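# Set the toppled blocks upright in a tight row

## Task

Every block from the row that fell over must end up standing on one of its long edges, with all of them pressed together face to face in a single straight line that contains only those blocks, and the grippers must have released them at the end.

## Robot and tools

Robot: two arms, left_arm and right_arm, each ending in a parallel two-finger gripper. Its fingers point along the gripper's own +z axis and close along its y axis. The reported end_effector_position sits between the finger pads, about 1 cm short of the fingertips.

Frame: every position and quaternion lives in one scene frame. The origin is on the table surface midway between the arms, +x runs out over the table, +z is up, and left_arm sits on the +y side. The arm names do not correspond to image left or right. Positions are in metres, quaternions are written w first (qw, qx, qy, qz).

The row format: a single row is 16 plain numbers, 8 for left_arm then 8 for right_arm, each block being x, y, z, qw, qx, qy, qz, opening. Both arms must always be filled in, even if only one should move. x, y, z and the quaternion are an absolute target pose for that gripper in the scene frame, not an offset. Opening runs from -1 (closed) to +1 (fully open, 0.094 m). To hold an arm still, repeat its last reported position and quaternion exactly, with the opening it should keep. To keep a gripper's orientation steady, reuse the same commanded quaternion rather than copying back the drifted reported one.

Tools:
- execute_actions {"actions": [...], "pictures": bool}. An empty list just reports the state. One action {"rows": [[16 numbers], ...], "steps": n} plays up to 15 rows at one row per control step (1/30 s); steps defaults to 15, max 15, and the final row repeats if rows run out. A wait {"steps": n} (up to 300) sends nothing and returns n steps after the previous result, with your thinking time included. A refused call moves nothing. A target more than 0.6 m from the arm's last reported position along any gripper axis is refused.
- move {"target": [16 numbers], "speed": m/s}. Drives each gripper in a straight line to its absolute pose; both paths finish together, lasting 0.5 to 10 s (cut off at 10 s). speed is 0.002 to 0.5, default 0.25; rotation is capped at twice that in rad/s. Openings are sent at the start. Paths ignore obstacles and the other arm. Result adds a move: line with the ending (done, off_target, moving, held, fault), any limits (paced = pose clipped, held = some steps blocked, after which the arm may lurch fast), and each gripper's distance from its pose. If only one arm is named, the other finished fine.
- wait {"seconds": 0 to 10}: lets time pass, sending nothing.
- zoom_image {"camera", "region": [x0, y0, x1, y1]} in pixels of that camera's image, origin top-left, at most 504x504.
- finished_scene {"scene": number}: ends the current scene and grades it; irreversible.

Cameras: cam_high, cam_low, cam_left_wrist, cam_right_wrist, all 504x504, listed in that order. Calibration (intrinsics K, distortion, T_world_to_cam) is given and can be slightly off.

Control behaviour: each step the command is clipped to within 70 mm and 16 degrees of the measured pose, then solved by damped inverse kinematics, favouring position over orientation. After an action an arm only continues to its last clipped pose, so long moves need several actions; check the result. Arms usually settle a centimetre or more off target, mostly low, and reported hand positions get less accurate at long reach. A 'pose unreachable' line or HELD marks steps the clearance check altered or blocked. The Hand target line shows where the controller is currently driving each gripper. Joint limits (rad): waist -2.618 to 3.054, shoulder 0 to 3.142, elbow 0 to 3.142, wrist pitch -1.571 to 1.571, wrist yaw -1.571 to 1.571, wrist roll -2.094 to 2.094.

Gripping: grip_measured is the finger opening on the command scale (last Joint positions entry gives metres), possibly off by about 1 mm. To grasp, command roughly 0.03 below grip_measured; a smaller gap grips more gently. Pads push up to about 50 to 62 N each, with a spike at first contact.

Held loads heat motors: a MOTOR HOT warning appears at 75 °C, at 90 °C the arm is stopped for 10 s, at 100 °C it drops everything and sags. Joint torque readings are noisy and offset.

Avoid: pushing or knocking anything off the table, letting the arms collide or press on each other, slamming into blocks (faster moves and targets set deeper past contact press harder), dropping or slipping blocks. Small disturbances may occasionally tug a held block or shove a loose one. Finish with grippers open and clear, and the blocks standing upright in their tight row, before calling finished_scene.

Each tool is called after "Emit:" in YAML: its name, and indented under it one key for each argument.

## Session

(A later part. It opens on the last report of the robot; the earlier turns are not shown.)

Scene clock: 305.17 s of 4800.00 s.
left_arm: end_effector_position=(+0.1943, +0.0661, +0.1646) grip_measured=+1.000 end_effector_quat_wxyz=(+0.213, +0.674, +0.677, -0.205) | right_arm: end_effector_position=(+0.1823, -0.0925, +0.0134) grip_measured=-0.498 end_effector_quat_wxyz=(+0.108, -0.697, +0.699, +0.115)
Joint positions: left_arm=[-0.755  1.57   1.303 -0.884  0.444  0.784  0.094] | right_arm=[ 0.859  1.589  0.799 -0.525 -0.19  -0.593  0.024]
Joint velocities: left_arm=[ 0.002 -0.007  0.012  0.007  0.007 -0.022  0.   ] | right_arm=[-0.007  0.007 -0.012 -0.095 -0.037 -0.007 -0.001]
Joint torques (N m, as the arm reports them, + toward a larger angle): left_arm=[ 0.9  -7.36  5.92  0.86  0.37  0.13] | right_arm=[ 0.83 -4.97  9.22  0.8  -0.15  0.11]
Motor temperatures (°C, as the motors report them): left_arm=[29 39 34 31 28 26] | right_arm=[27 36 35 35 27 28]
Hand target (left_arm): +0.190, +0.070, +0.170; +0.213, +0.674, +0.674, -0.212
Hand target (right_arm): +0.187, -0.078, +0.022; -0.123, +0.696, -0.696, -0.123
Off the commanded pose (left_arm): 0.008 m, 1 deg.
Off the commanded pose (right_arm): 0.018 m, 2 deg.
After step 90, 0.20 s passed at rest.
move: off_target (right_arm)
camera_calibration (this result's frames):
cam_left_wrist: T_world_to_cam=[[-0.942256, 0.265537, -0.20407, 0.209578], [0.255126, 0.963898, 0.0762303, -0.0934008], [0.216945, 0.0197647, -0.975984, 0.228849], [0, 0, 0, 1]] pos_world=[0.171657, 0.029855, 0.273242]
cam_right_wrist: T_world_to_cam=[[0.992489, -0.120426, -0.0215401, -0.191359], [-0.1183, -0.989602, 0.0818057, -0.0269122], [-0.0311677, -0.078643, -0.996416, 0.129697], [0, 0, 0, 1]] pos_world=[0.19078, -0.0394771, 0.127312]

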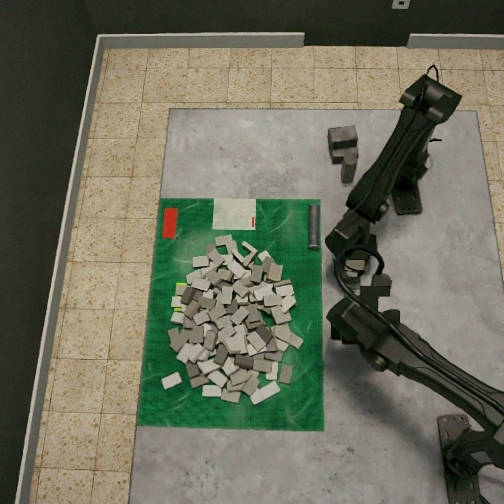

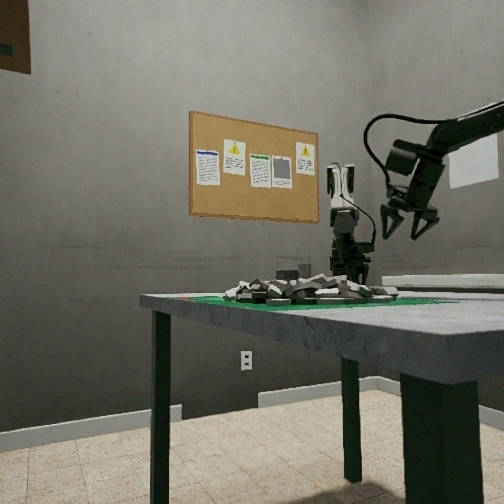

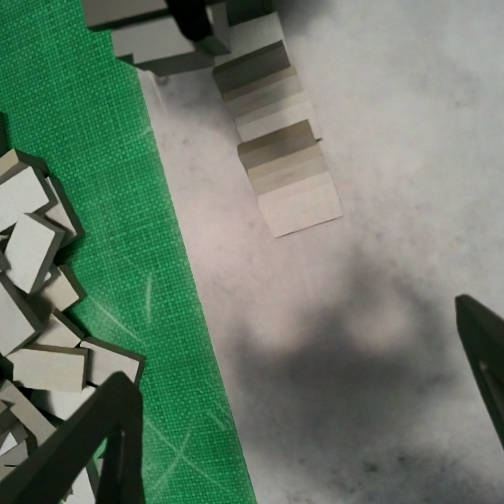

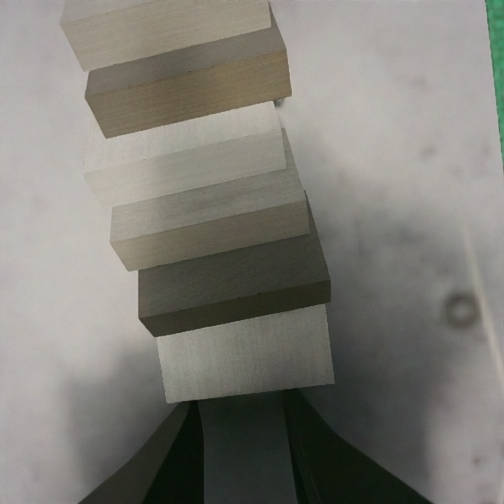

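Emit:
move:
  target: [0.19, 0.07, 0.17, 0.2126, 0.6744, 0.6744, -0.2126, 1.0, 0.187, -0.070, 0.022, -0.1228, 0.6964, -0.6964, -0.1228, -0.5]
  speed: 0.015

Scene clock: 311.30 s of 4800.00 s.
left_arm: end_effector_position=(+0.1943, +0.0661, +0.1646) grip_measured=+1.000 end_effector_quat_wxyz=(+0.213, +0.674, +0.677, -0.205) | right_arm: end_effector_position=(+0.1820, -0.0872, +0.0132) grip_measured=-0.498 end_effector_quat_wxyz=(+0.104, -0.697, +0.700, +0.112)
Joint positions: left_arm=[-0.755  1.57   1.303 -0.884  0.444  0.784  0.094] | right_arm=[ 0.875  1.61   0.823 -0.533 -0.182 -0.577  0.024]
Joint velocities: left_arm=[0.007 0.012 0.012 0.066 0.037 0.007 0.   ] | right_arm=[-0.022 -0.027 -0.007  0.051  0.022  0.037  0.   ]
Joint torques (N m, as the arm reports them, + toward a larger angle): left_arm=[ 0.84 -7.33  5.94  0.87  0.38  0.13] | right_arm=[ 0.99 -5.1   9.38  0.9  -0.18  0.14]
Motor temperatures (°C, as the motors report them): left_arm=[29 39 34 31 28 26] | right_arm=[27 36 36 35 27 28]
Hand target (left_arm): +0.190, +0.070, +0.170; +0.213, +0.674, +0.674, -0.212
Hand target (right_arm): +0.187, -0.070, +0.023; -0.123, +0.696, -0.696, -0.123
Off the commanded pose (left_arm): 0.008 m, 1 deg.
Off the commanded pose (right_arm): 0.020 m, 2 deg.
After step 90, 1.27 s passed at rest.
move: off_target (right_arm)
camera_calibration (this result's frames):
cam_left_wrist: T_world_to_cam=[[-0.942256, 0.265537, -0.20407, 0.209578], [0.255126, 0.963898, 0.0762303, -0.0934008], [0.216945, 0.0197647, -0.975984, 0.228849], [0, 0, 0, 1]] pos_world=[0.171657, 0.029855, 0.273242]
cam_right_wrist: T_world_to_cam=[[0.992336, -0.121682, -0.0214988, -0.190468], [-0.119244, -0.988634, 0.0915582, -0.0215454], [-0.0323954, -0.0882929, -0.995568, 0.129258], [0, 0, 0, 1]] pos_world=[0.190626, -0.0330644, 0.126563]

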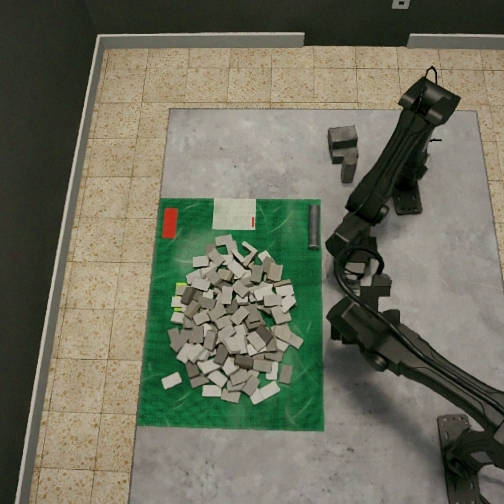

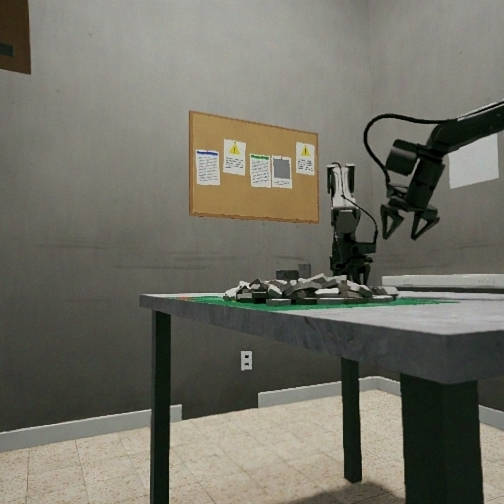

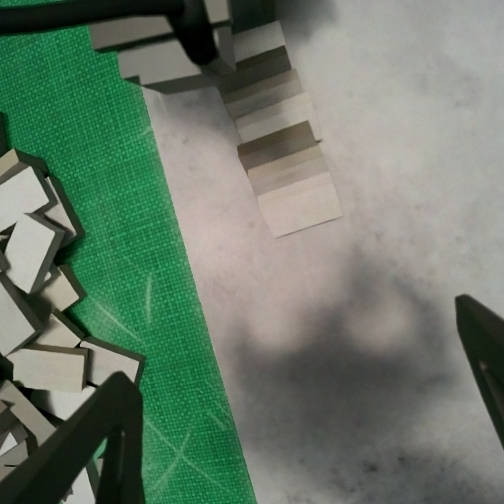

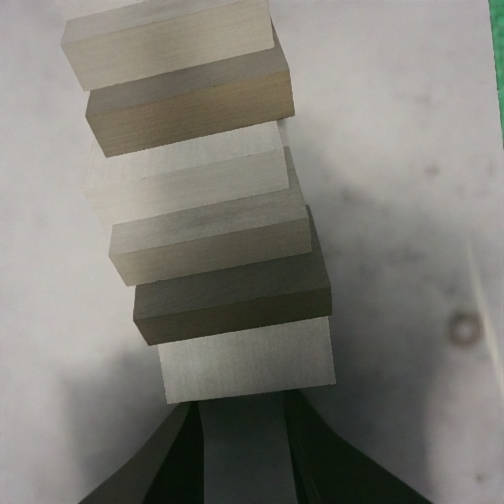

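Emit:
move:
  target: [0.19, 0.07, 0.17, 0.2126, 0.6744, 0.6744, -0.2126, 1.0, 0.187, -0.063, 0.022, -0.1228, 0.6964, -0.6964, -0.1228, -0.5]
  speed: 0.015

Scene clock: 316.17 s of 4800.00 s.
left_arm: end_effector_position=(+0.1943, +0.0661, +0.1646) grip_measured=+1.000 end_effector_quat_wxyz=(+0.213, +0.674, +0.677, -0.205) | right_arm: end_effector_position=(+0.1823, -0.0819, +0.0131) grip_measured=-0.498 end_effector_quat_wxyz=(+0.102, -0.697, +0.701, +0.110)
Joint positions: left_arm=[-0.755  1.57   1.303 -0.884  0.444  0.784  0.094] | right_arm=[ 0.889  1.63   0.845 -0.539 -0.174 -0.564  0.024]
Joint velocities: left_arm=[-0.002  0.002  0.007 -0.051 -0.007  0.051  0.   ] | right_arm=[-0.012 -0.017  0.017 -0.051 -0.022  0.051 -0.   ]
Joint torques (N m, as the arm reports them, + toward a larger angle): left_arm=[ 0.91 -7.37  5.98  0.86  0.37  0.14] | right_arm=[ 0.97 -5.19  9.31  0.96 -0.22  0.12]
Motor temperatures (°C, as the motors report them): left_arm=[29 39 34 31 28 26] | right_arm=[27 36 36 35 27 28]
Hand target (left_arm): +0.190, +0.070, +0.170; +0.213, +0.674, +0.674, -0.212
Hand target (right_arm): +0.187, -0.064, +0.023; -0.123, +0.696, -0.697, -0.123
Off the commanded pose (left_arm): 0.008 m, 1 deg.
Off the commanded pose (right_arm): 0.021 m, 3 deg.
move: off_target (right_arm)
camera_calibration (this result's frames):
cam_left_wrist: T_world_to_cam=[[-0.942256, 0.265537, -0.20407, 0.209578], [0.255126, 0.963898, 0.0762303, -0.0934008], [0.216945, 0.0197647, -0.975984, 0.228849], [0, 0, 0, 1]] pos_world=[0.171657, 0.029855, 0.273242]
cam_right_wrist: T_world_to_cam=[[0.992142, -0.123528, -0.0198794, -0.190283], [-0.121021, -0.987791, 0.0980935, -0.0159425], [-0.031754, -0.0949168, -0.994979, 0.128983], [0, 0, 0, 1]] pos_world=[0.190955, -0.0270106, 0.126116]

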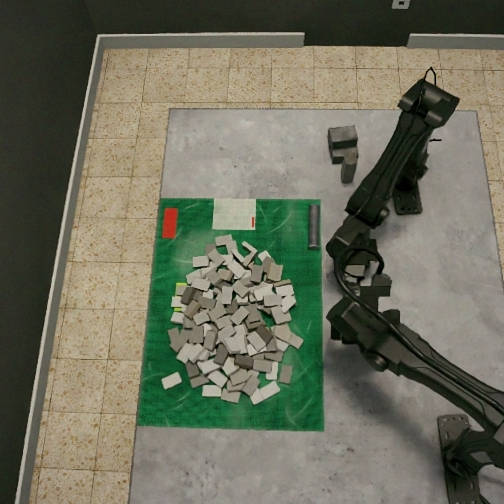

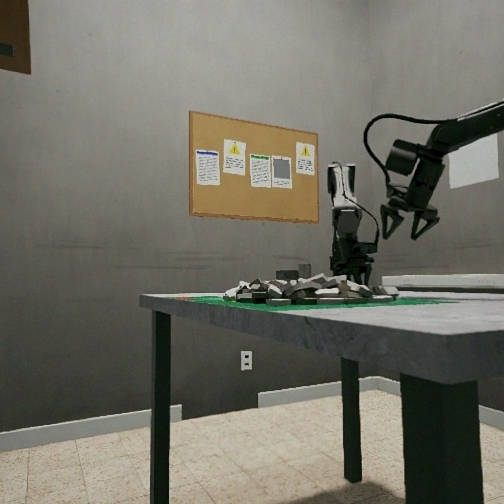

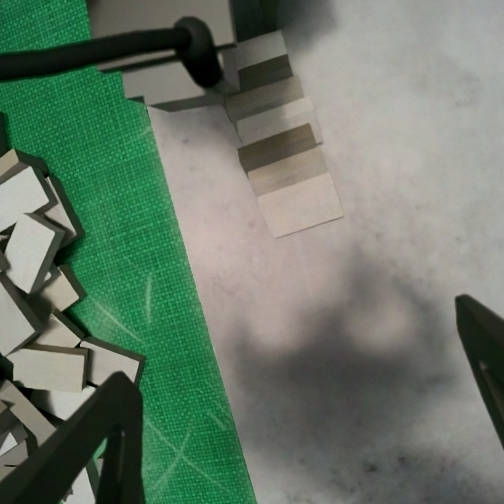

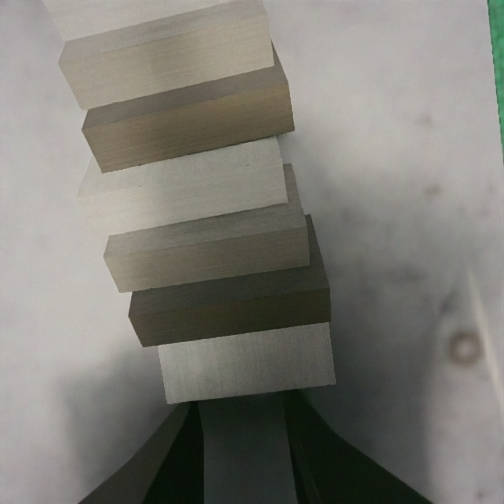

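Emit:
move:
  target: [0.19, 0.07, 0.17, 0.2126, 0.6744, 0.6744, -0.2126, 1.0, 0.187, -0.056, 0.022, -0.1228, 0.6964, -0.6964, -0.1228, -0.5]
  speed: 0.015

Scene clock: 322.23 s of 4800.00 s.
left_arm: end_effector_position=(+0.1943, +0.0661, +0.1646) grip_measured=+1.000 end_effector_quat_wxyz=(+0.213, +0.674, +0.677, -0.205) | right_arm: end_effector_position=(+0.1824, -0.0747, +0.0133) grip_measured=-0.498 end_effector_quat_wxyz=(+0.102, -0.697, +0.701, +0.109)
Joint positions: left_arm=[-0.755  1.57   1.303 -0.884  0.444  0.784  0.094] | right_arm=[ 0.904  1.653  0.871 -0.541 -0.168 -0.549  0.024]
Joint velocities: left_arm=[ 0.012  0.012  0.002 -0.022  0.007 -0.037  0.   ] | right_arm=[-0.017 -0.007  0.007 -0.037 -0.007  0.022  0.   ]
Joint torques (N m, as the arm reports them, + toward a larger angle): left_arm=[ 0.91 -7.33  5.93  0.86  0.37  0.13] | right_arm=[ 0.88 -5.55  9.02  0.99 -0.2   0.09]
Motor temperatures (°C, as the motors report them): left_arm=[29 39 34 31 28 26] | right_arm=[27 36 36 35 27 28]
Hand target (left_arm): +0.190, +0.070, +0.170; +0.213, +0.674, +0.674, -0.212
Hand target (right_arm): +0.187, -0.057, +0.023; -0.123, +0.696, -0.696, -0.123
Off the commanded pose (left_arm): 0.008 m, 1 deg.
Off the commanded pose (right_arm): 0.021 m, 3 deg.
After step 90, 1.00 s passed at rest.
move: off_target (right_arm)
camera_calibration (this result's frames):
cam_left_wrist: T_world_to_cam=[[-0.942256, 0.265537, -0.20407, 0.209578], [0.255126, 0.963898, 0.0762303, -0.0934008], [0.216945, 0.0197647, -0.975984, 0.228849], [0, 0, 0, 1]] pos_world=[0.171657, 0.029855, 0.273242]
cam_right_wrist: T_world_to_cam=[[0.992163, -0.123474, -0.0191314, -0.189519], [-0.120967, -0.987571, 0.100353, -0.00885922], [-0.0312847, -0.0972525, -0.994768, 0.129535], [0, 0, 0, 1]] pos_world=[0.191015, -0.0195522, 0.12612]

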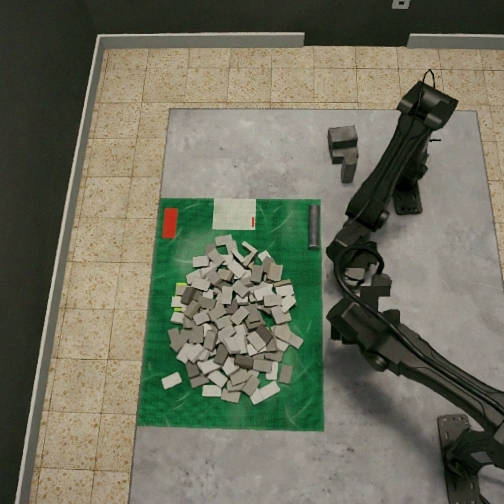

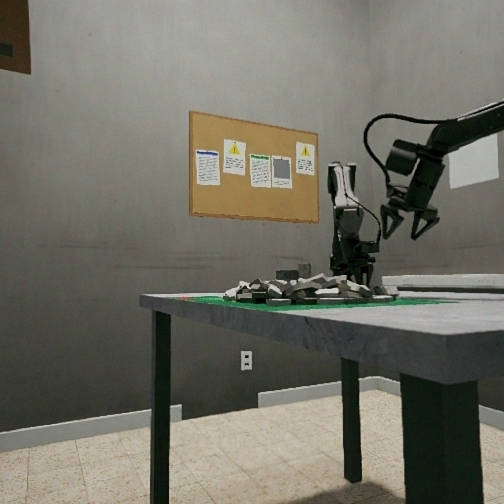

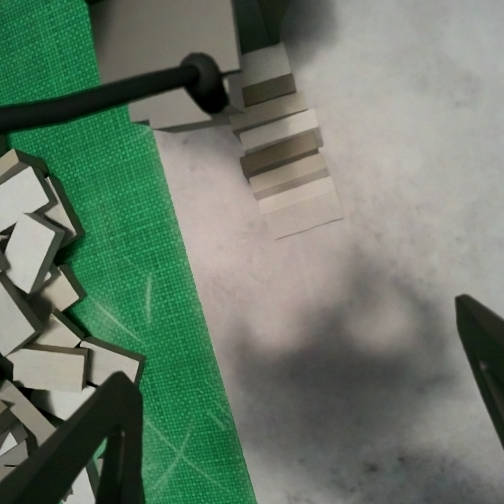

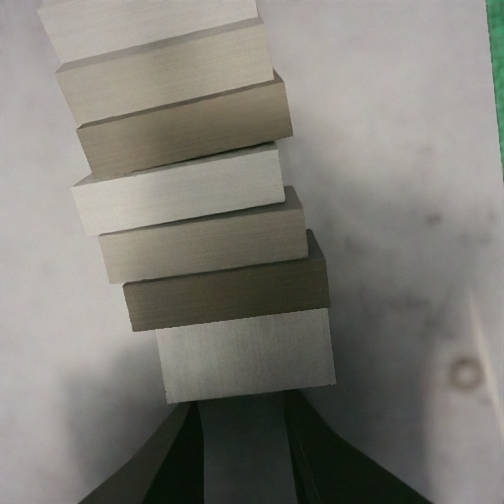

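Emit:
zoom_image:
  camera: "cam_left_wrist"
  region: [200, 40, 380, 260]

Region (200, 40, 380, 260) of cam_left_wrist's 504x504 image, scaled by 2.291, with more detail than that image has; it fills the left 412 columns of this view, and the rest is white.

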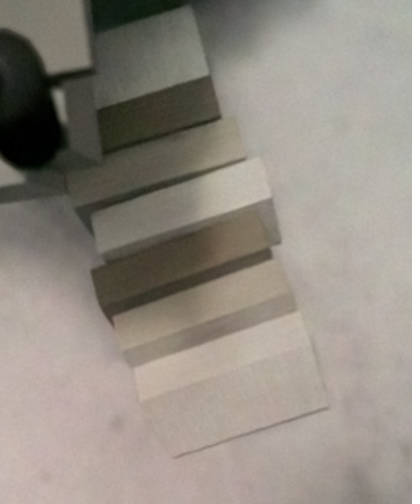

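Emit:
move:
  target: [0.19, 0.07, 0.17, 0.2126, 0.6744, 0.6744, -0.2126, 1.0, 0.187, -0.050, 0.022, -0.1228, 0.6964, -0.6964, -0.1228, -0.5]
  speed: 0.015

Emit:
zoom_image:
  camera: "cam_left_wrist"
  region: [200, 40, 380, 260]

Scene clock: 331.60 s of 4800.00 s.
left_arm: end_effector_position=(+0.1943, +0.0661, +0.1646) grip_measured=+1.000 end_effector_quat_wxyz=(+0.213, +0.674, +0.677, -0.205) | right_arm: end_effector_position=(+0.1820, -0.0688, +0.0133) grip_measured=-0.498 end_effector_quat_wxyz=(+0.102, -0.697, +0.701, +0.111)
Joint positions: left_arm=[-0.755  1.57   1.303 -0.884  0.444  0.784  0.094] | right_arm=[ 0.914  1.669  0.889 -0.54  -0.17  -0.538  0.024]
Joint velocities: left_arm=[-0.007 -0.002 -0.002  0.022 -0.007  0.051  0.   ] | right_arm=[-0.012 -0.022 -0.027 -0.007  0.022 -0.022 -0.   ]
Joint torques (N m, as the arm reports them, + toward a larger angle): left_arm=[ 0.93 -7.4   5.98  0.86  0.39  0.14] | right_arm=[ 0.94 -5.55  9.21  0.99 -0.2   0.1 ]
Motor temperatures (°C, as the motors report them): left_arm=[29 39 34 31 28 26] | right_arm=[27 36 36 35 27 28]
Hand target (left_arm): +0.190, +0.070, +0.170; +0.213, +0.674, +0.674, -0.212
Hand target (right_arm): +0.187, -0.051, +0.023; -0.123, +0.696, -0.696, -0.123
Off the commanded pose (left_arm): 0.008 m, 1 deg.
Off the commanded pose (right_arm): 0.021 m, 3 deg.
After step 90, 4.40 s passed at rest.
move: off_target (right_arm)
camera_calibration (this result's frames):
cam_left_wrist: T_world_to_cam=[[-0.942256, 0.265537, -0.20407, 0.209578], [0.255126, 0.963898, 0.0762303, -0.0934008], [0.216945, 0.0197647, -0.975984, 0.228849], [0, 0, 0, 1]] pos_world=[0.171657, 0.029855, 0.273242]
cam_right_wrist: T_world_to_cam=[[0.992156, -0.122951, -0.0225923, -0.18828], [-0.120187, -0.987887, 0.0981517, -0.00317377], [-0.0343865, -0.0946665, -0.994915, 0.130875], [0, 0, 0, 1]] pos_world=[0.190922, -0.0138951, 0.126268]

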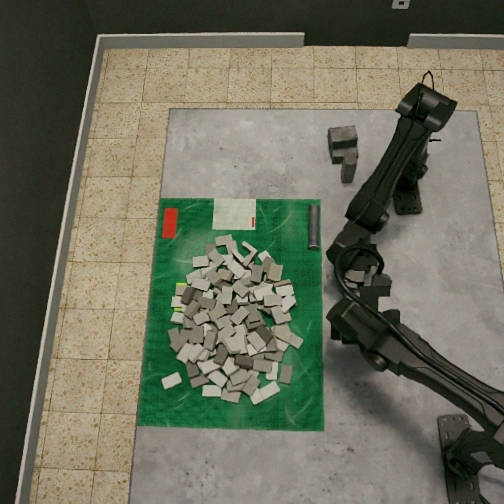

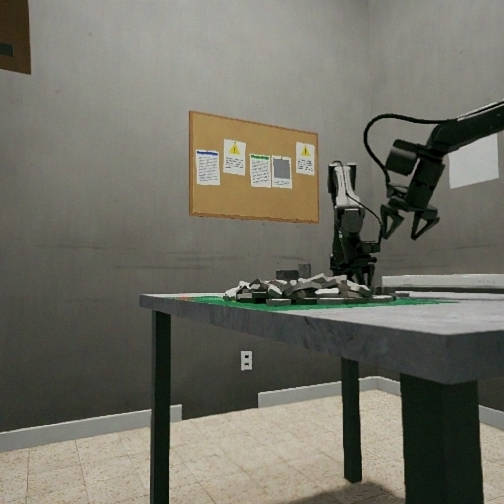

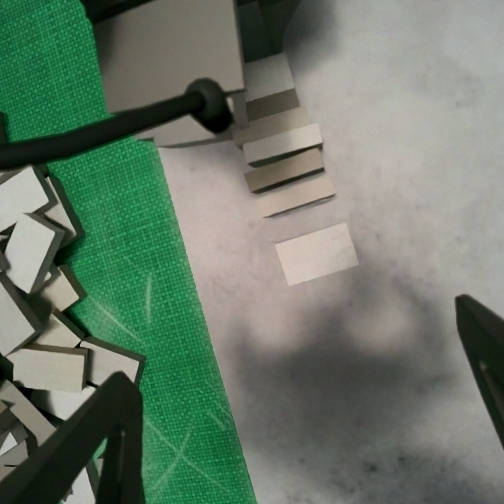

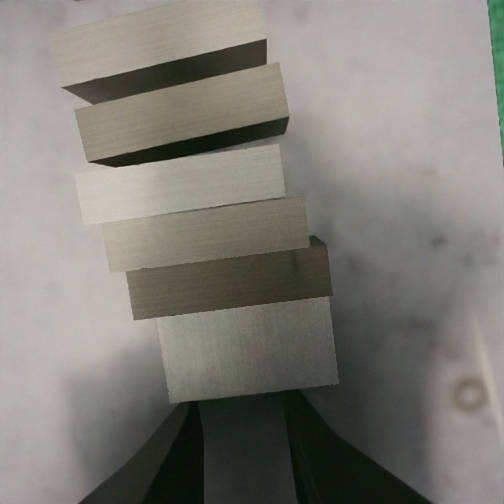

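Region (200, 40, 380, 260) of cam_left_wrist's 504x504 image, scaled by 2.291, with more detail than that image has; it fills the left 412 columns of this view, and the rest is white.

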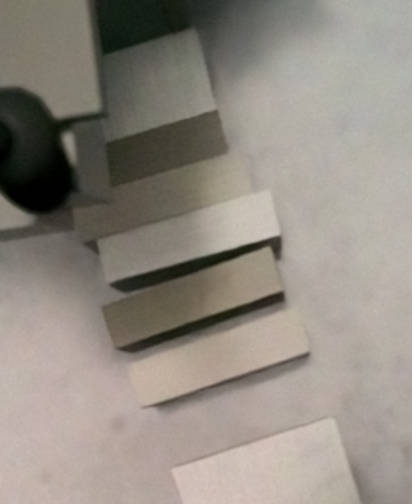

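Emit:
move:
  target: [0.19, 0.07, 0.17, 0.2126, 0.6744, 0.6744, -0.2126, 1.0, 0.185, -0.085, 0.05, -0.0616, 0.7044, -0.7044, -0.0616, 0.4]
  speed: 0.05

Scene clock: 371.30 s of 4800.00 s.
left_arm: end_effector_position=(+0.1943, +0.0661, +0.1646) grip_measured=+1.000 end_effector_quat_wxyz=(+0.213, +0.674, +0.677, -0.205) | right_arm: end_effector_position=(+0.1806, -0.0954, +0.0321) grip_measured=+0.398 end_effector_quat_wxyz=(+0.035, -0.698, +0.713, +0.058)
Joint positions: left_arm=[-0.755  1.57   1.303 -0.884  0.444  0.784  0.094] | right_arm=[ 0.914  1.669  1.01  -0.815 -0.096 -0.54   0.066]
Joint velocities: left_arm=[ 0.017 -0.017  0.002  0.081 -0.007 -0.066  0.   ] | right_arm=[-0.007 -0.007  0.007 -0.007  0.007 -0.037 -0.   ]
Joint torques (N m, as the arm reports them, + toward a larger angle): left_arm=[ 0.88 -7.36  5.98  0.85  0.37  0.12] | right_arm=[ 0.66 -8.97  8.92  0.35 -0.02 -0.12]
Motor temperatures (°C, as the motors report them): left_arm=[29 39 34 31 28 26] | right_arm=[27 36 37 35 27 28]
Hand target (left_arm): +0.190, +0.070, +0.170; +0.213, +0.674, +0.674, -0.212
Hand target (right_arm): +0.185, -0.085, +0.050; -0.062, +0.705, -0.704, -0.062
Off the commanded pose (left_arm): 0.008 m, 1 deg.
Off the commanded pose (right_arm): 0.021 m, 3 deg.
After step 90, 34.93 s passed at rest.
move: off_target (right_arm)
camera_calibration (this result's frames):
cam_left_wrist: T_world_to_cam=[[-0.942256, 0.265537, -0.20407, 0.209578], [0.255126, 0.963898, 0.0762303, -0.0934008], [0.216945, 0.0197647, -0.975984, 0.228849], [0, 0, 0, 1]] pos_world=[0.171657, 0.029855, 0.273242]
cam_right_wrist: T_world_to_cam=[[0.990228, -0.13785, -0.0210922, -0.190877], [-0.127365, -0.955577, 0.265803, -0.0324369], [-0.0567962, -0.260519, -0.963797, 0.134247], [0, 0, 0, 1]] pos_world=[0.192505, -0.0223345, 0.133982]

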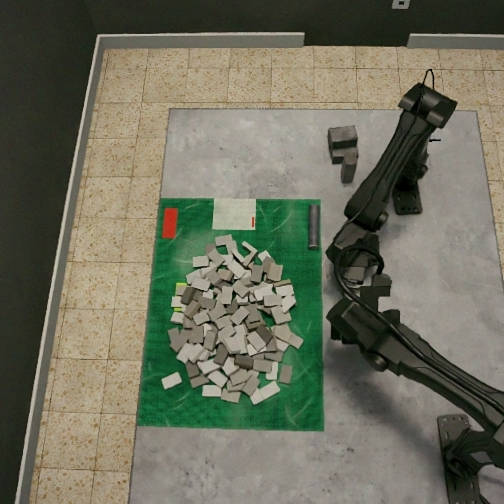

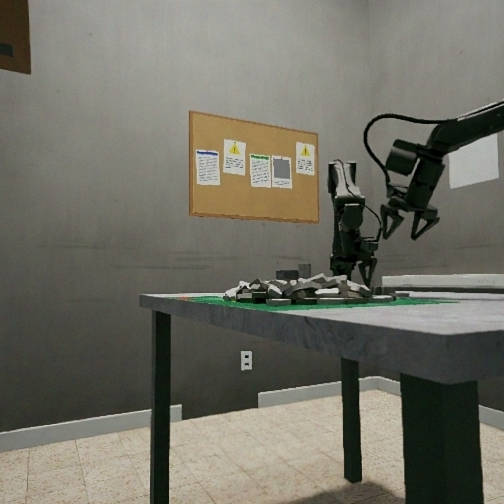

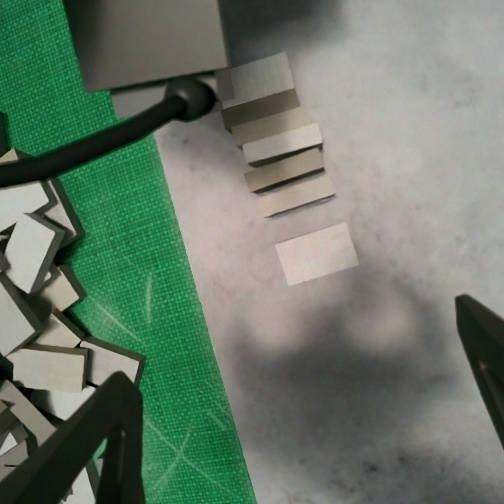

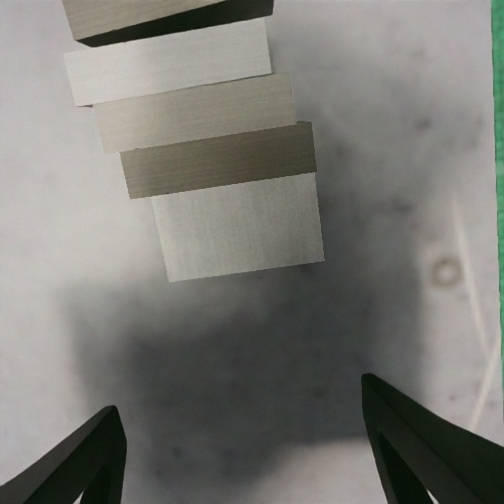

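Emit:
move:
  target: [0.19, 0.07, 0.17, 0.2126, 0.6744, 0.6744, -0.2126, 1.0, 0.191, -0.045, 0.042, -0.0308, 0.7064, -0.7064, -0.0308, 0.4]
  speed: 0.04

Scene clock: 384.10 s of 4800.00 s.
left_arm: end_effector_position=(+0.1943, +0.0661, +0.1646) grip_measured=+1.000 end_effector_quat_wxyz=(+0.213, +0.674, +0.677, -0.205) | right_arm: end_effector_position=(+0.1895, -0.0517, +0.0359) grip_measured=+0.398 end_effector_quat_wxyz=(+0.027, -0.708, +0.705, +0.032)
Joint positions: left_arm=[-0.755  1.57   1.303 -0.884  0.444  0.784  0.094] | right_arm=[ 0.986  1.84   1.237 -0.898 -0.047 -0.496  0.066]
Joint velocities: left_arm=[-0.007  0.002  0.002 -0.081 -0.022  0.007  0.   ] | right_arm=[-0.002 -0.012  0.012 -0.022 -0.037 -0.022  0.   ]
Joint torques (N m, as the arm reports them, + toward a larger angle): left_arm=[ 0.88 -7.36  5.96  0.87  0.38  0.12] | right_arm=[ 0.81 -7.27  9.11  0.31  0.01  0.09]
Motor temperatures (°C, as the motors report them): left_arm=[29 40 34 31 28 26] | right_arm=[27 38 37 34 27 28]
Hand target (left_arm): +0.190, +0.070, +0.170; +0.213, +0.674, +0.674, -0.212
Hand target (right_arm): +0.191, -0.045, +0.042; -0.031, +0.707, -0.706, -0.032
Off the commanded pose (left_arm): 0.008 m, 1 deg.
Off the commanded pose (right_arm): 0.009 m, 1 deg.
After step 90, 8.20 s passed at rest.
move: done
camera_calibration (this result's frames):
cam_left_wrist: T_world_to_cam=[[-0.942256, 0.265537, -0.20407, 0.209578], [0.255126, 0.963898, 0.0762303, -0.0934008], [0.216945, 0.0197647, -0.975984, 0.228849], [0, 0, 0, 1]] pos_world=[0.171657, 0.029855, 0.273242]
cam_right_wrist: T_world_to_cam=[[0.993366, -0.114657, 0.00876482, -0.194054], [-0.111748, -0.944569, 0.308711, 0.00547066], [-0.0271168, -0.307642, -0.951116, 0.141262], [0, 0, 0, 1]] pos_world=[0.197209, 0.0263761, 0.134369]

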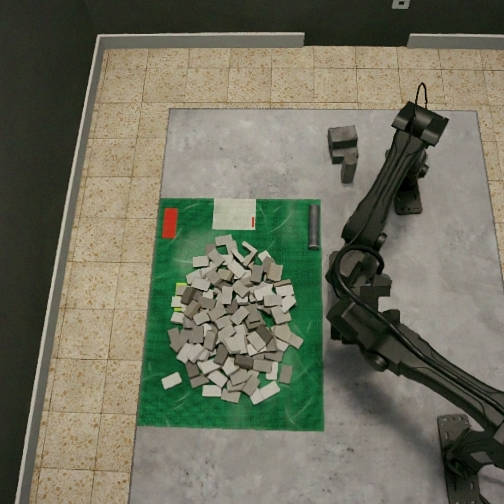

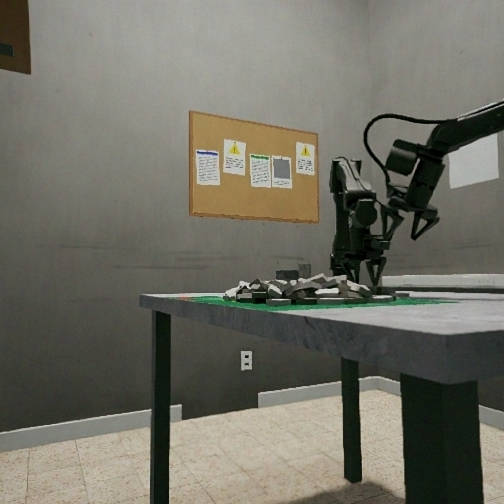

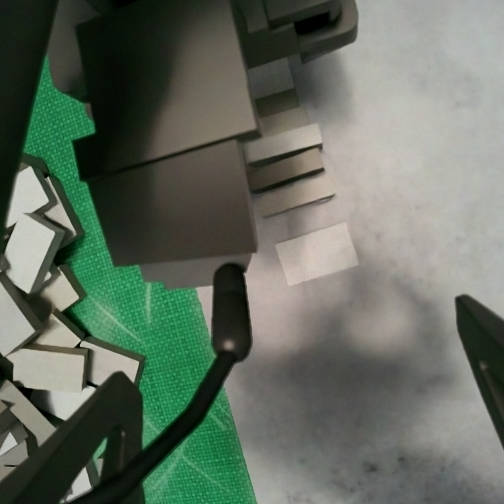

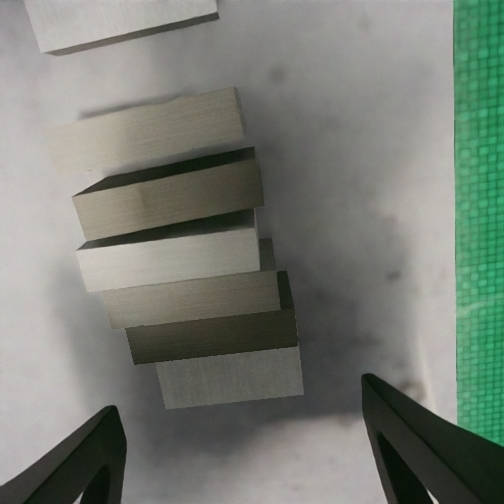

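Emit:
move:
  target: [0.15, 0.17, 0.22, 0.2126, 0.6744, 0.6744, -0.2126, 1.0, 0.191, -0.045, 0.020, -0.0308, 0.7064, -0.7064, -0.0308, 0.4]
  speed: 0.06

Scene clock: 395.20 s of 4800.00 s.
left_arm: end_effector_position=(+0.1547, +0.1687, +0.2126) grip_measured=+1.000 end_effector_quat_wxyz=(+0.208, +0.675, +0.678, -0.203) | right_arm: end_effector_position=(+0.1941, -0.0441, +0.0263) grip_measured=+0.398 end_effector_quat_wxyz=(+0.034, -0.707, +0.705, +0.033)
Joint positions: left_arm=[-0.502  1.294  1.276 -1.27   0.524  1.054  0.094] | right_arm=[ 0.986  1.872  1.237 -0.851 -0.045 -0.495  0.066]
Joint velocities: left_arm=[ 0.007  0.017  0.022 -0.022 -0.037 -0.022  0.   ] | right_arm=[-0.002 -0.002  0.002 -0.007  0.051  0.081  0.   ]
Joint torques (N m, as the arm reports them, + toward a larger angle): left_arm=[ 0.83 -4.78  5.89  0.63  0.45  0.16] | right_arm=[ 0.7  -7.51  5.04  0.62  0.01  0.11]
Motor temperatures (°C, as the motors report them): left_arm=[29 39 34 31 28 26] | right_arm=[27 38 37 34 27 28]
Hand target (left_arm): +0.148, +0.171, +0.218; +0.212, +0.675, +0.675, -0.210
Hand target (right_arm): +0.191, -0.045, +0.020; -0.031, +0.707, -0.706, -0.031
Off the commanded pose (left_arm): 0.009 m, 1 deg.
Off the commanded pose (right_arm): 0.007 m, 1 deg.
After step 90, 5.53 s passed at rest.
move: done
camera_calibration (this result's frames):
cam_left_wrist: T_world_to_cam=[[-0.943372, 0.26725, -0.196535, 0.153077], [0.254902, 0.963123, 0.0861285, -0.187793], [0.212305, 0.0311539, -0.976707, 0.281166], [0, 0, 0, 1]] pos_world=[0.132585, 0.131198, 0.320876]
cam_right_wrist: T_world_to_cam=[[0.993146, -0.115737, 0.0163112, -0.19781], [-0.115354, -0.948098, 0.296317, 0.0169675], [-0.0188302, -0.296168, -0.95495, 0.133557], [0, 0, 0, 1]] pos_world=[0.200926, 0.0327483, 0.125739]

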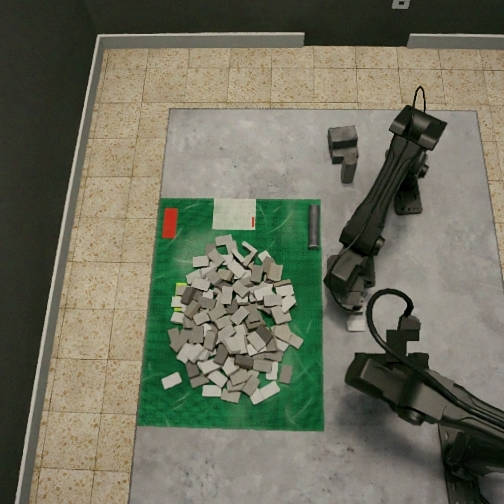

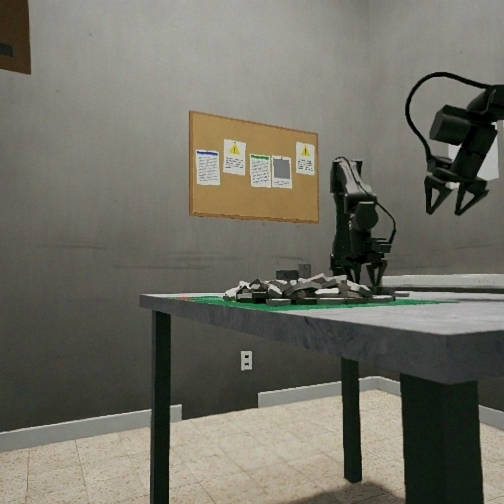

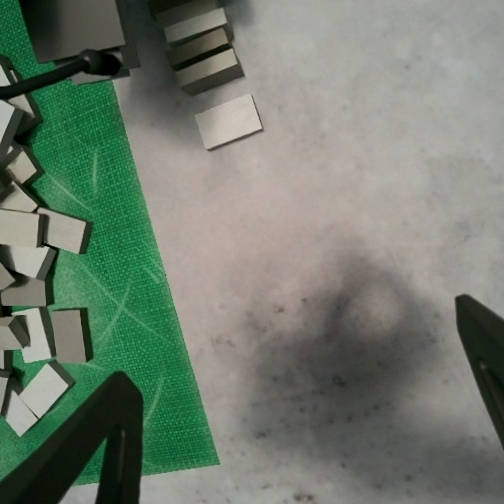

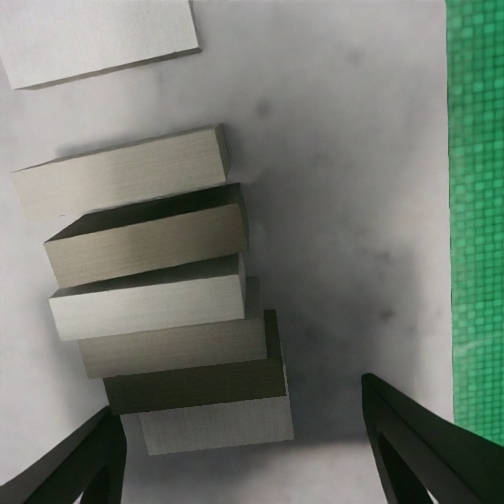

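Emit:
move:
  target: [0.15, 0.17, 0.22, 0.2126, 0.6744, 0.6744, -0.2126, 1.0, 0.184, -0.057, 0.028, -0.0308, 0.7064, -0.7064, -0.0308, 0.4]
  speed: 0.02

Scene clock: 401.23 s of 4800.00 s.
left_arm: end_effector_position=(+0.1542, +0.1692, +0.2127) grip_measured=+1.000 end_effector_quat_wxyz=(+0.207, +0.675, +0.678, -0.205) | right_arm: end_effector_position=(+0.1875, -0.0564, +0.0216) grip_measured=+0.398 end_effector_quat_wxyz=(+0.022, -0.707, +0.706, +0.030)
Joint positions: left_arm=[-0.499  1.294  1.276 -1.274  0.528  1.058  0.094] | right_arm=[ 0.986  1.851  1.19  -0.85  -0.045 -0.493  0.066]
Joint velocities: left_arm=[-0.002 -0.002  0.002  0.081  0.051 -0.007  0.   ] | right_arm=[-0.002 -0.012 -0.012  0.007 -0.022 -0.037  0.001]
Joint torques (N m, as the arm reports them, + toward a larger angle): left_arm=[ 0.87 -4.32  6.48  0.68  0.46  0.11] | right_arm=[  0.87 -10.35   4.94   0.43   0.02   0.1 ]
Motor temperatures (°C, as the motors report them): left_arm=[29 39 34 31 28 26] | right_arm=[27 38 36 33 27 28]
Hand target (left_arm): +0.150, +0.170, +0.220; +0.213, +0.674, +0.674, -0.212
Hand target (right_arm): +0.184, -0.057, +0.028; -0.031, +0.707, -0.706, -0.031
Off the commanded pose (left_arm): 0.008 m, 1 deg.
Off the commanded pose (right_arm): 0.007 m, 1 deg.
After step 90, 1.97 s passed at rest.
move: done
camera_calibration (this result's frames):
cam_left_wrist: T_world_to_cam=[[-0.943664, 0.268034, -0.194049, 0.151833], [0.256343, 0.962971, 0.0835202, -0.187792], [0.20925, 0.0290719, -0.97743, 0.282341], [0, 0, 0, 1]] pos_world=[0.132339, 0.131934, 0.321116]
cam_right_wrist: T_world_to_cam=[[0.993107, -0.116994, 0.00719627, -0.19245], [-0.113197, -0.941318, 0.317973, 0.00542653], [-0.0304271, -0.316596, -0.948072, 0.126223], [0, 0, 0, 1]] pos_world=[0.195578, 0.0225544, 0.119328]

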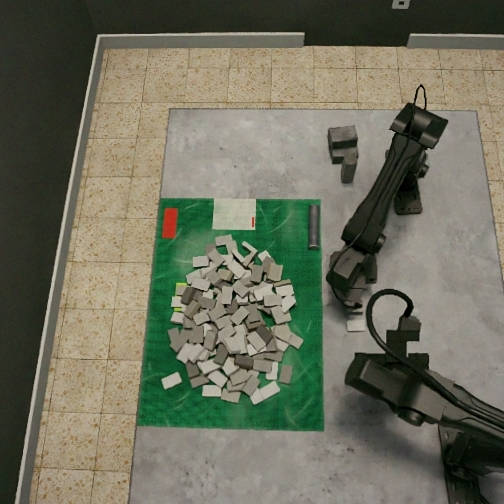

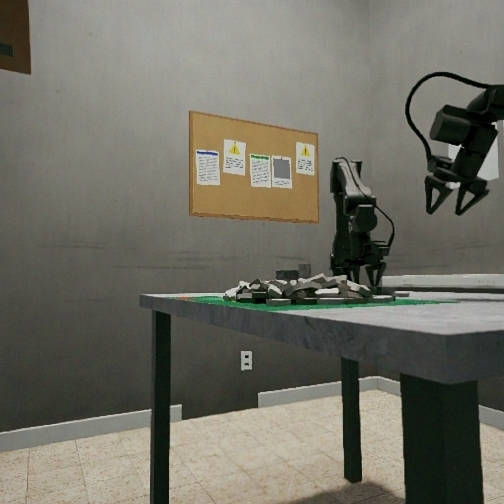

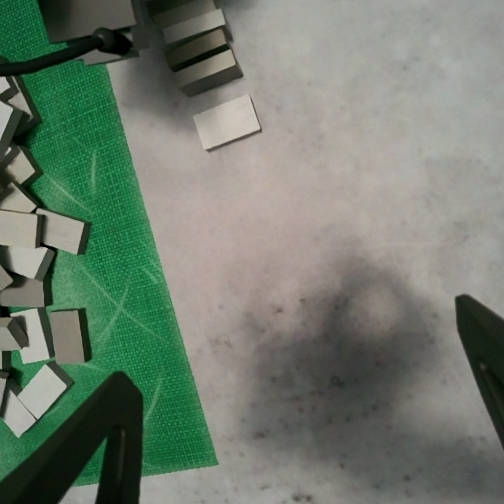

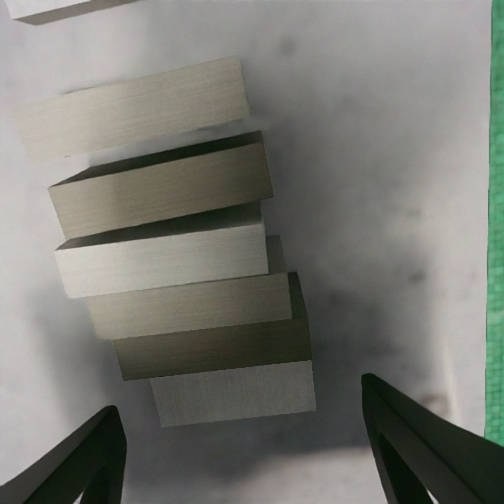

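Emit:
move:
  target: [0.15, 0.17, 0.22, 0.2126, 0.6744, 0.6744, -0.2126, 1.0, 0.184, -0.055, 0.011, -0.0308, 0.7064, -0.7064, -0.0308, 0.4]
  speed: 0.02

Scene clock: 414.70 s of 4800.00 s.
left_arm: end_effector_position=(+0.1540, +0.1691, +0.2128) grip_measured=+1.000 end_effector_quat_wxyz=(+0.207, +0.675, +0.678, -0.205) | right_arm: end_effector_position=(+0.1864, -0.0555, +0.0146) grip_measured=+0.398 end_effector_quat_wxyz=(+0.029, -0.707, +0.706, +0.032)
Joint positions: left_arm=[-0.499  1.294  1.276 -1.274  0.529  1.059  0.094] | right_arm=[ 0.99   1.851  1.159 -0.804 -0.044 -0.49   0.066]
Joint velocities: left_arm=[-0.002 -0.007  0.002 -0.081  0.007 -0.037  0.   ] | right_arm=[-0.002 -0.017 -0.002  0.022  0.037 -0.037  0.   ]
Joint torques (N m, as the arm reports them, + toward a larger angle): left_arm=[ 0.81 -4.3   6.47  0.66  0.43  0.13] | right_arm=[ 0.71 -7.69  4.97  0.6   0.03  0.09]
Motor temperatures (°C, as the motors report them): left_arm=[29 37 35 31 28 26] | right_arm=[27 40 35 33 27 28]
Hand target (left_arm): +0.150, +0.170, +0.220; +0.213, +0.674, +0.674, -0.212
Hand target (right_arm): +0.184, -0.055, +0.011; -0.031, +0.706, -0.706, -0.031
Off the commanded pose (left_arm): 0.008 m, 1 deg.
Off the commanded pose (right_arm): 0.004 m, 0 deg.
After step 90, 9.47 s passed at rest.
move: done
camera_calibration (this result's frames):
cam_left_wrist: T_world_to_cam=[[-0.94361, 0.268468, -0.193713, 0.151561], [0.257001, 0.962878, 0.0825609, -0.187526], [0.208687, 0.0281208, -0.977578, 0.282733], [0, 0, 0, 1]] pos_world=[0.132206, 0.131925, 0.321235]
cam_right_wrist: T_world_to_cam=[[0.993121, -0.116384, 0.0128623, -0.19133], [-0.114752, -0.945527, 0.304648, 0.00869423], [-0.0232945, -0.304028, -0.952378, 0.119303], [0, 0, 0, 1]] pos_world=[0.193791, 0.0222242, 0.113433]

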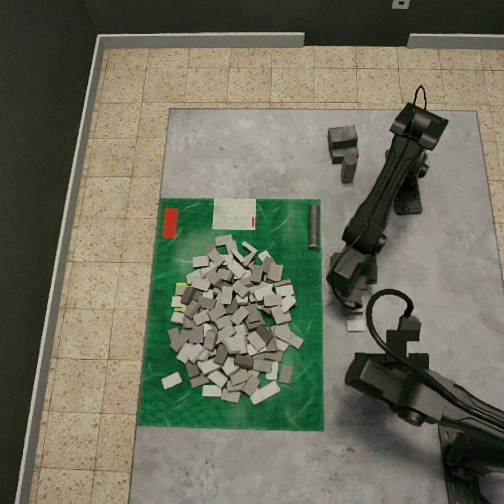

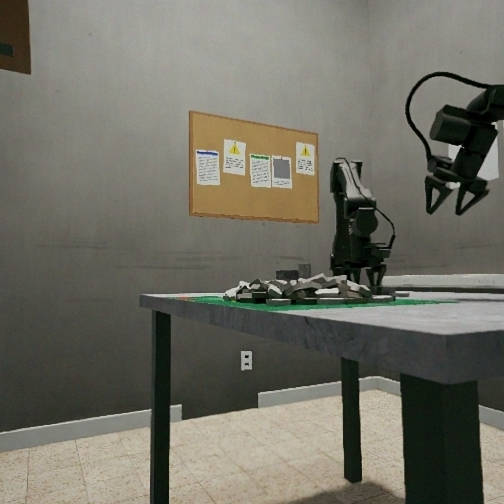

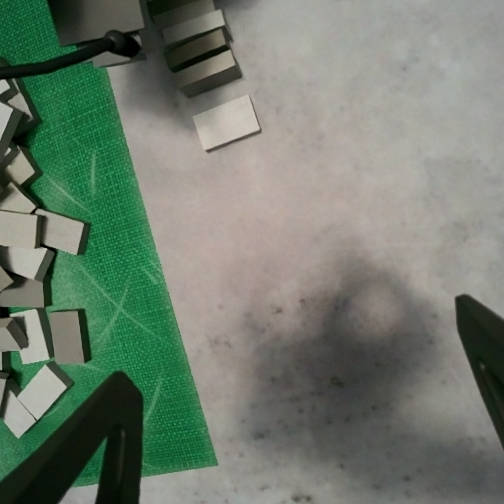

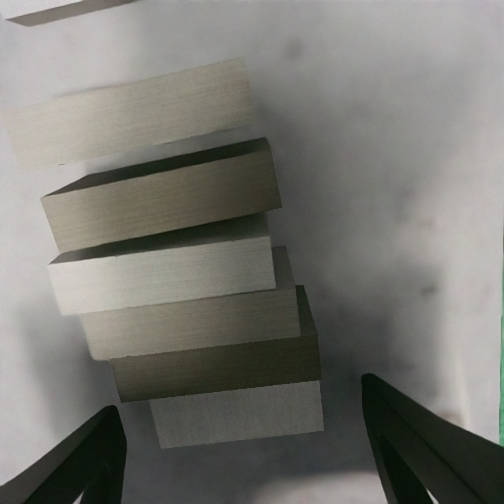

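Emit:
execute_actions:
  actions: []

Scene clock: 425.07 s of 4800.00 s.
left_arm: end_effector_position=(+0.1540, +0.1691, +0.2128) grip_measured=+1.000 end_effector_quat_wxyz=(+0.207, +0.675, +0.678, -0.205) | right_arm: end_effector_position=(+0.1866, -0.0552, +0.0146) grip_measured=+0.398 end_effector_quat_wxyz=(+0.030, -0.707, +0.706, +0.032)
Joint positions: left_arm=[-0.499  1.294  1.276 -1.274  0.529  1.059  0.094] | right_arm=[ 0.99   1.851  1.159 -0.802 -0.044 -0.49   0.066]
Joint velocities: left_arm=[-0.007  0.002 -0.007 -0.066 -0.007 -0.007  0.   ] | right_arm=[ 0.007 -0.012 -0.002  0.066  0.051 -0.037  0.002]
Joint torques (N m, as the arm reports them, + toward a larger angle): left_arm=[ 0.84 -4.33  6.42  0.65  0.44  0.14] | right_arm=[ 0.84 -7.78  5.07  0.59  0.04  0.08]
Motor temperatures (°C, as the motors report them): left_arm=[29 37 35 31 28 26] | right_arm=[27 39 35 33 27 28]
Hand target (left_arm): +0.150, +0.170, +0.220; +0.213, +0.674, +0.674, -0.212
Hand target (right_arm): +0.184, -0.055, +0.011; -0.031, +0.706, -0.707, -0.031
Off the commanded pose (left_arm): 0.008 m, 1 deg.
Off the commanded pose (right_arm): 0.004 m, 0 deg.
Steps of this call (steps 1 to 90: nothing new was sent; then 7.37 s passed at rest). Readings (end_effector_position):
1: left_arm (+0.1540, +0.1691, +0.2128) | right_arm (+0.1864, -0.0555, +0.0146)
2: left_arm (+0.1540, +0.1691, +0.2128) | right_arm (+0.1865, -0.0554, +0.0146)
4: left_arm (+0.1540, +0.1691, +0.2128) | right_arm (+0.1865, -0.0554, +0.0146)
8: left_arm (+0.1540, +0.1691, +0.2128) | right_arm (+0.1865, -0.0553, +0.0146)
90: the state above
camera_calibration (this result's frames):
cam_left_wrist: T_world_to_cam=[[-0.94361, 0.268468, -0.193713, 0.151561], [0.257001, 0.962878, 0.0825609, -0.187526], [0.208687, 0.0281208, -0.977578, 0.282733], [0, 0, 0, 1]] pos_world=[0.132206, 0.131925, 0.321235]
cam_right_wrist: T_world_to_cam=[[0.99307, -0.116774, 0.0132458, -0.191451], [-0.115265, -0.94579, 0.303636, 0.00903564], [-0.0229291, -0.303058, -0.952696, 0.119392], [0, 0, 0, 1]] pos_world=[0.193904, 0.0223719, 0.113537]

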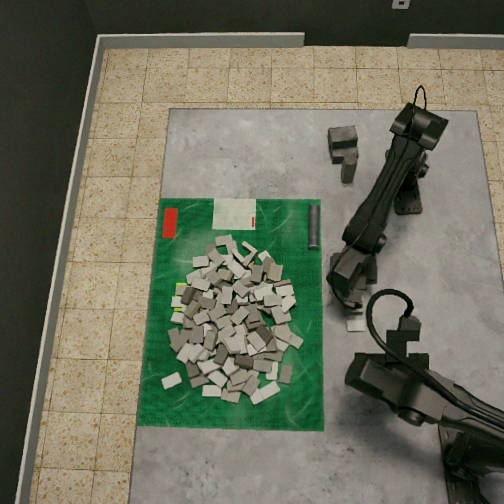

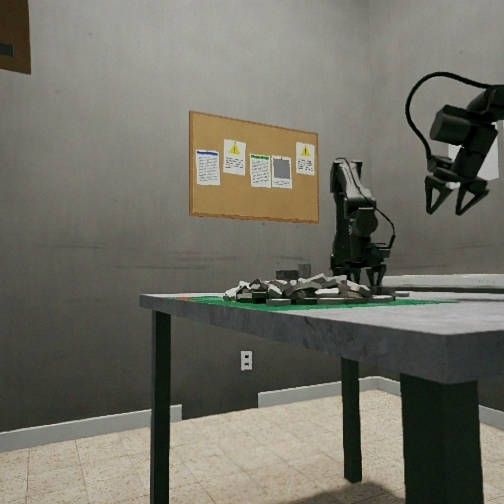

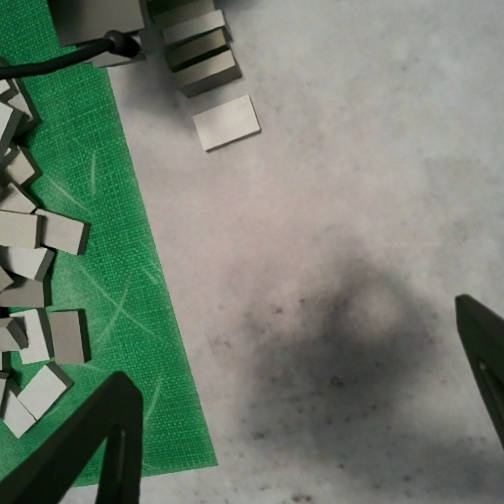

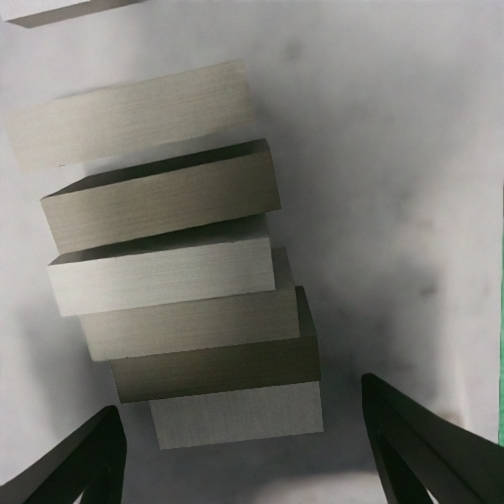

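Emit:
execute_actions:
  actions:
    - {"rows": [[0.15,0.17,0.22,0.2126,0.6744,0.6744,-0.2126, 0.184,-0.053,0.011,-0.0308,0.7064,-0.7064,-0.0308,0.15],[0.15,0.17,0.22,0.2126,0.6744,0.6744,-0.2126, 0.184,-0.053,0.011,-0.0308,0.7064,-0.7064,-0.0308,0.05],[0.15,0.17,0.22,0.2126,0.6744,0.6744,-0.2126, 0.184,-0.053,0.011,-0.0308,0.7064,-0.7064,-0.0308,-0.1]], "steps": 15}



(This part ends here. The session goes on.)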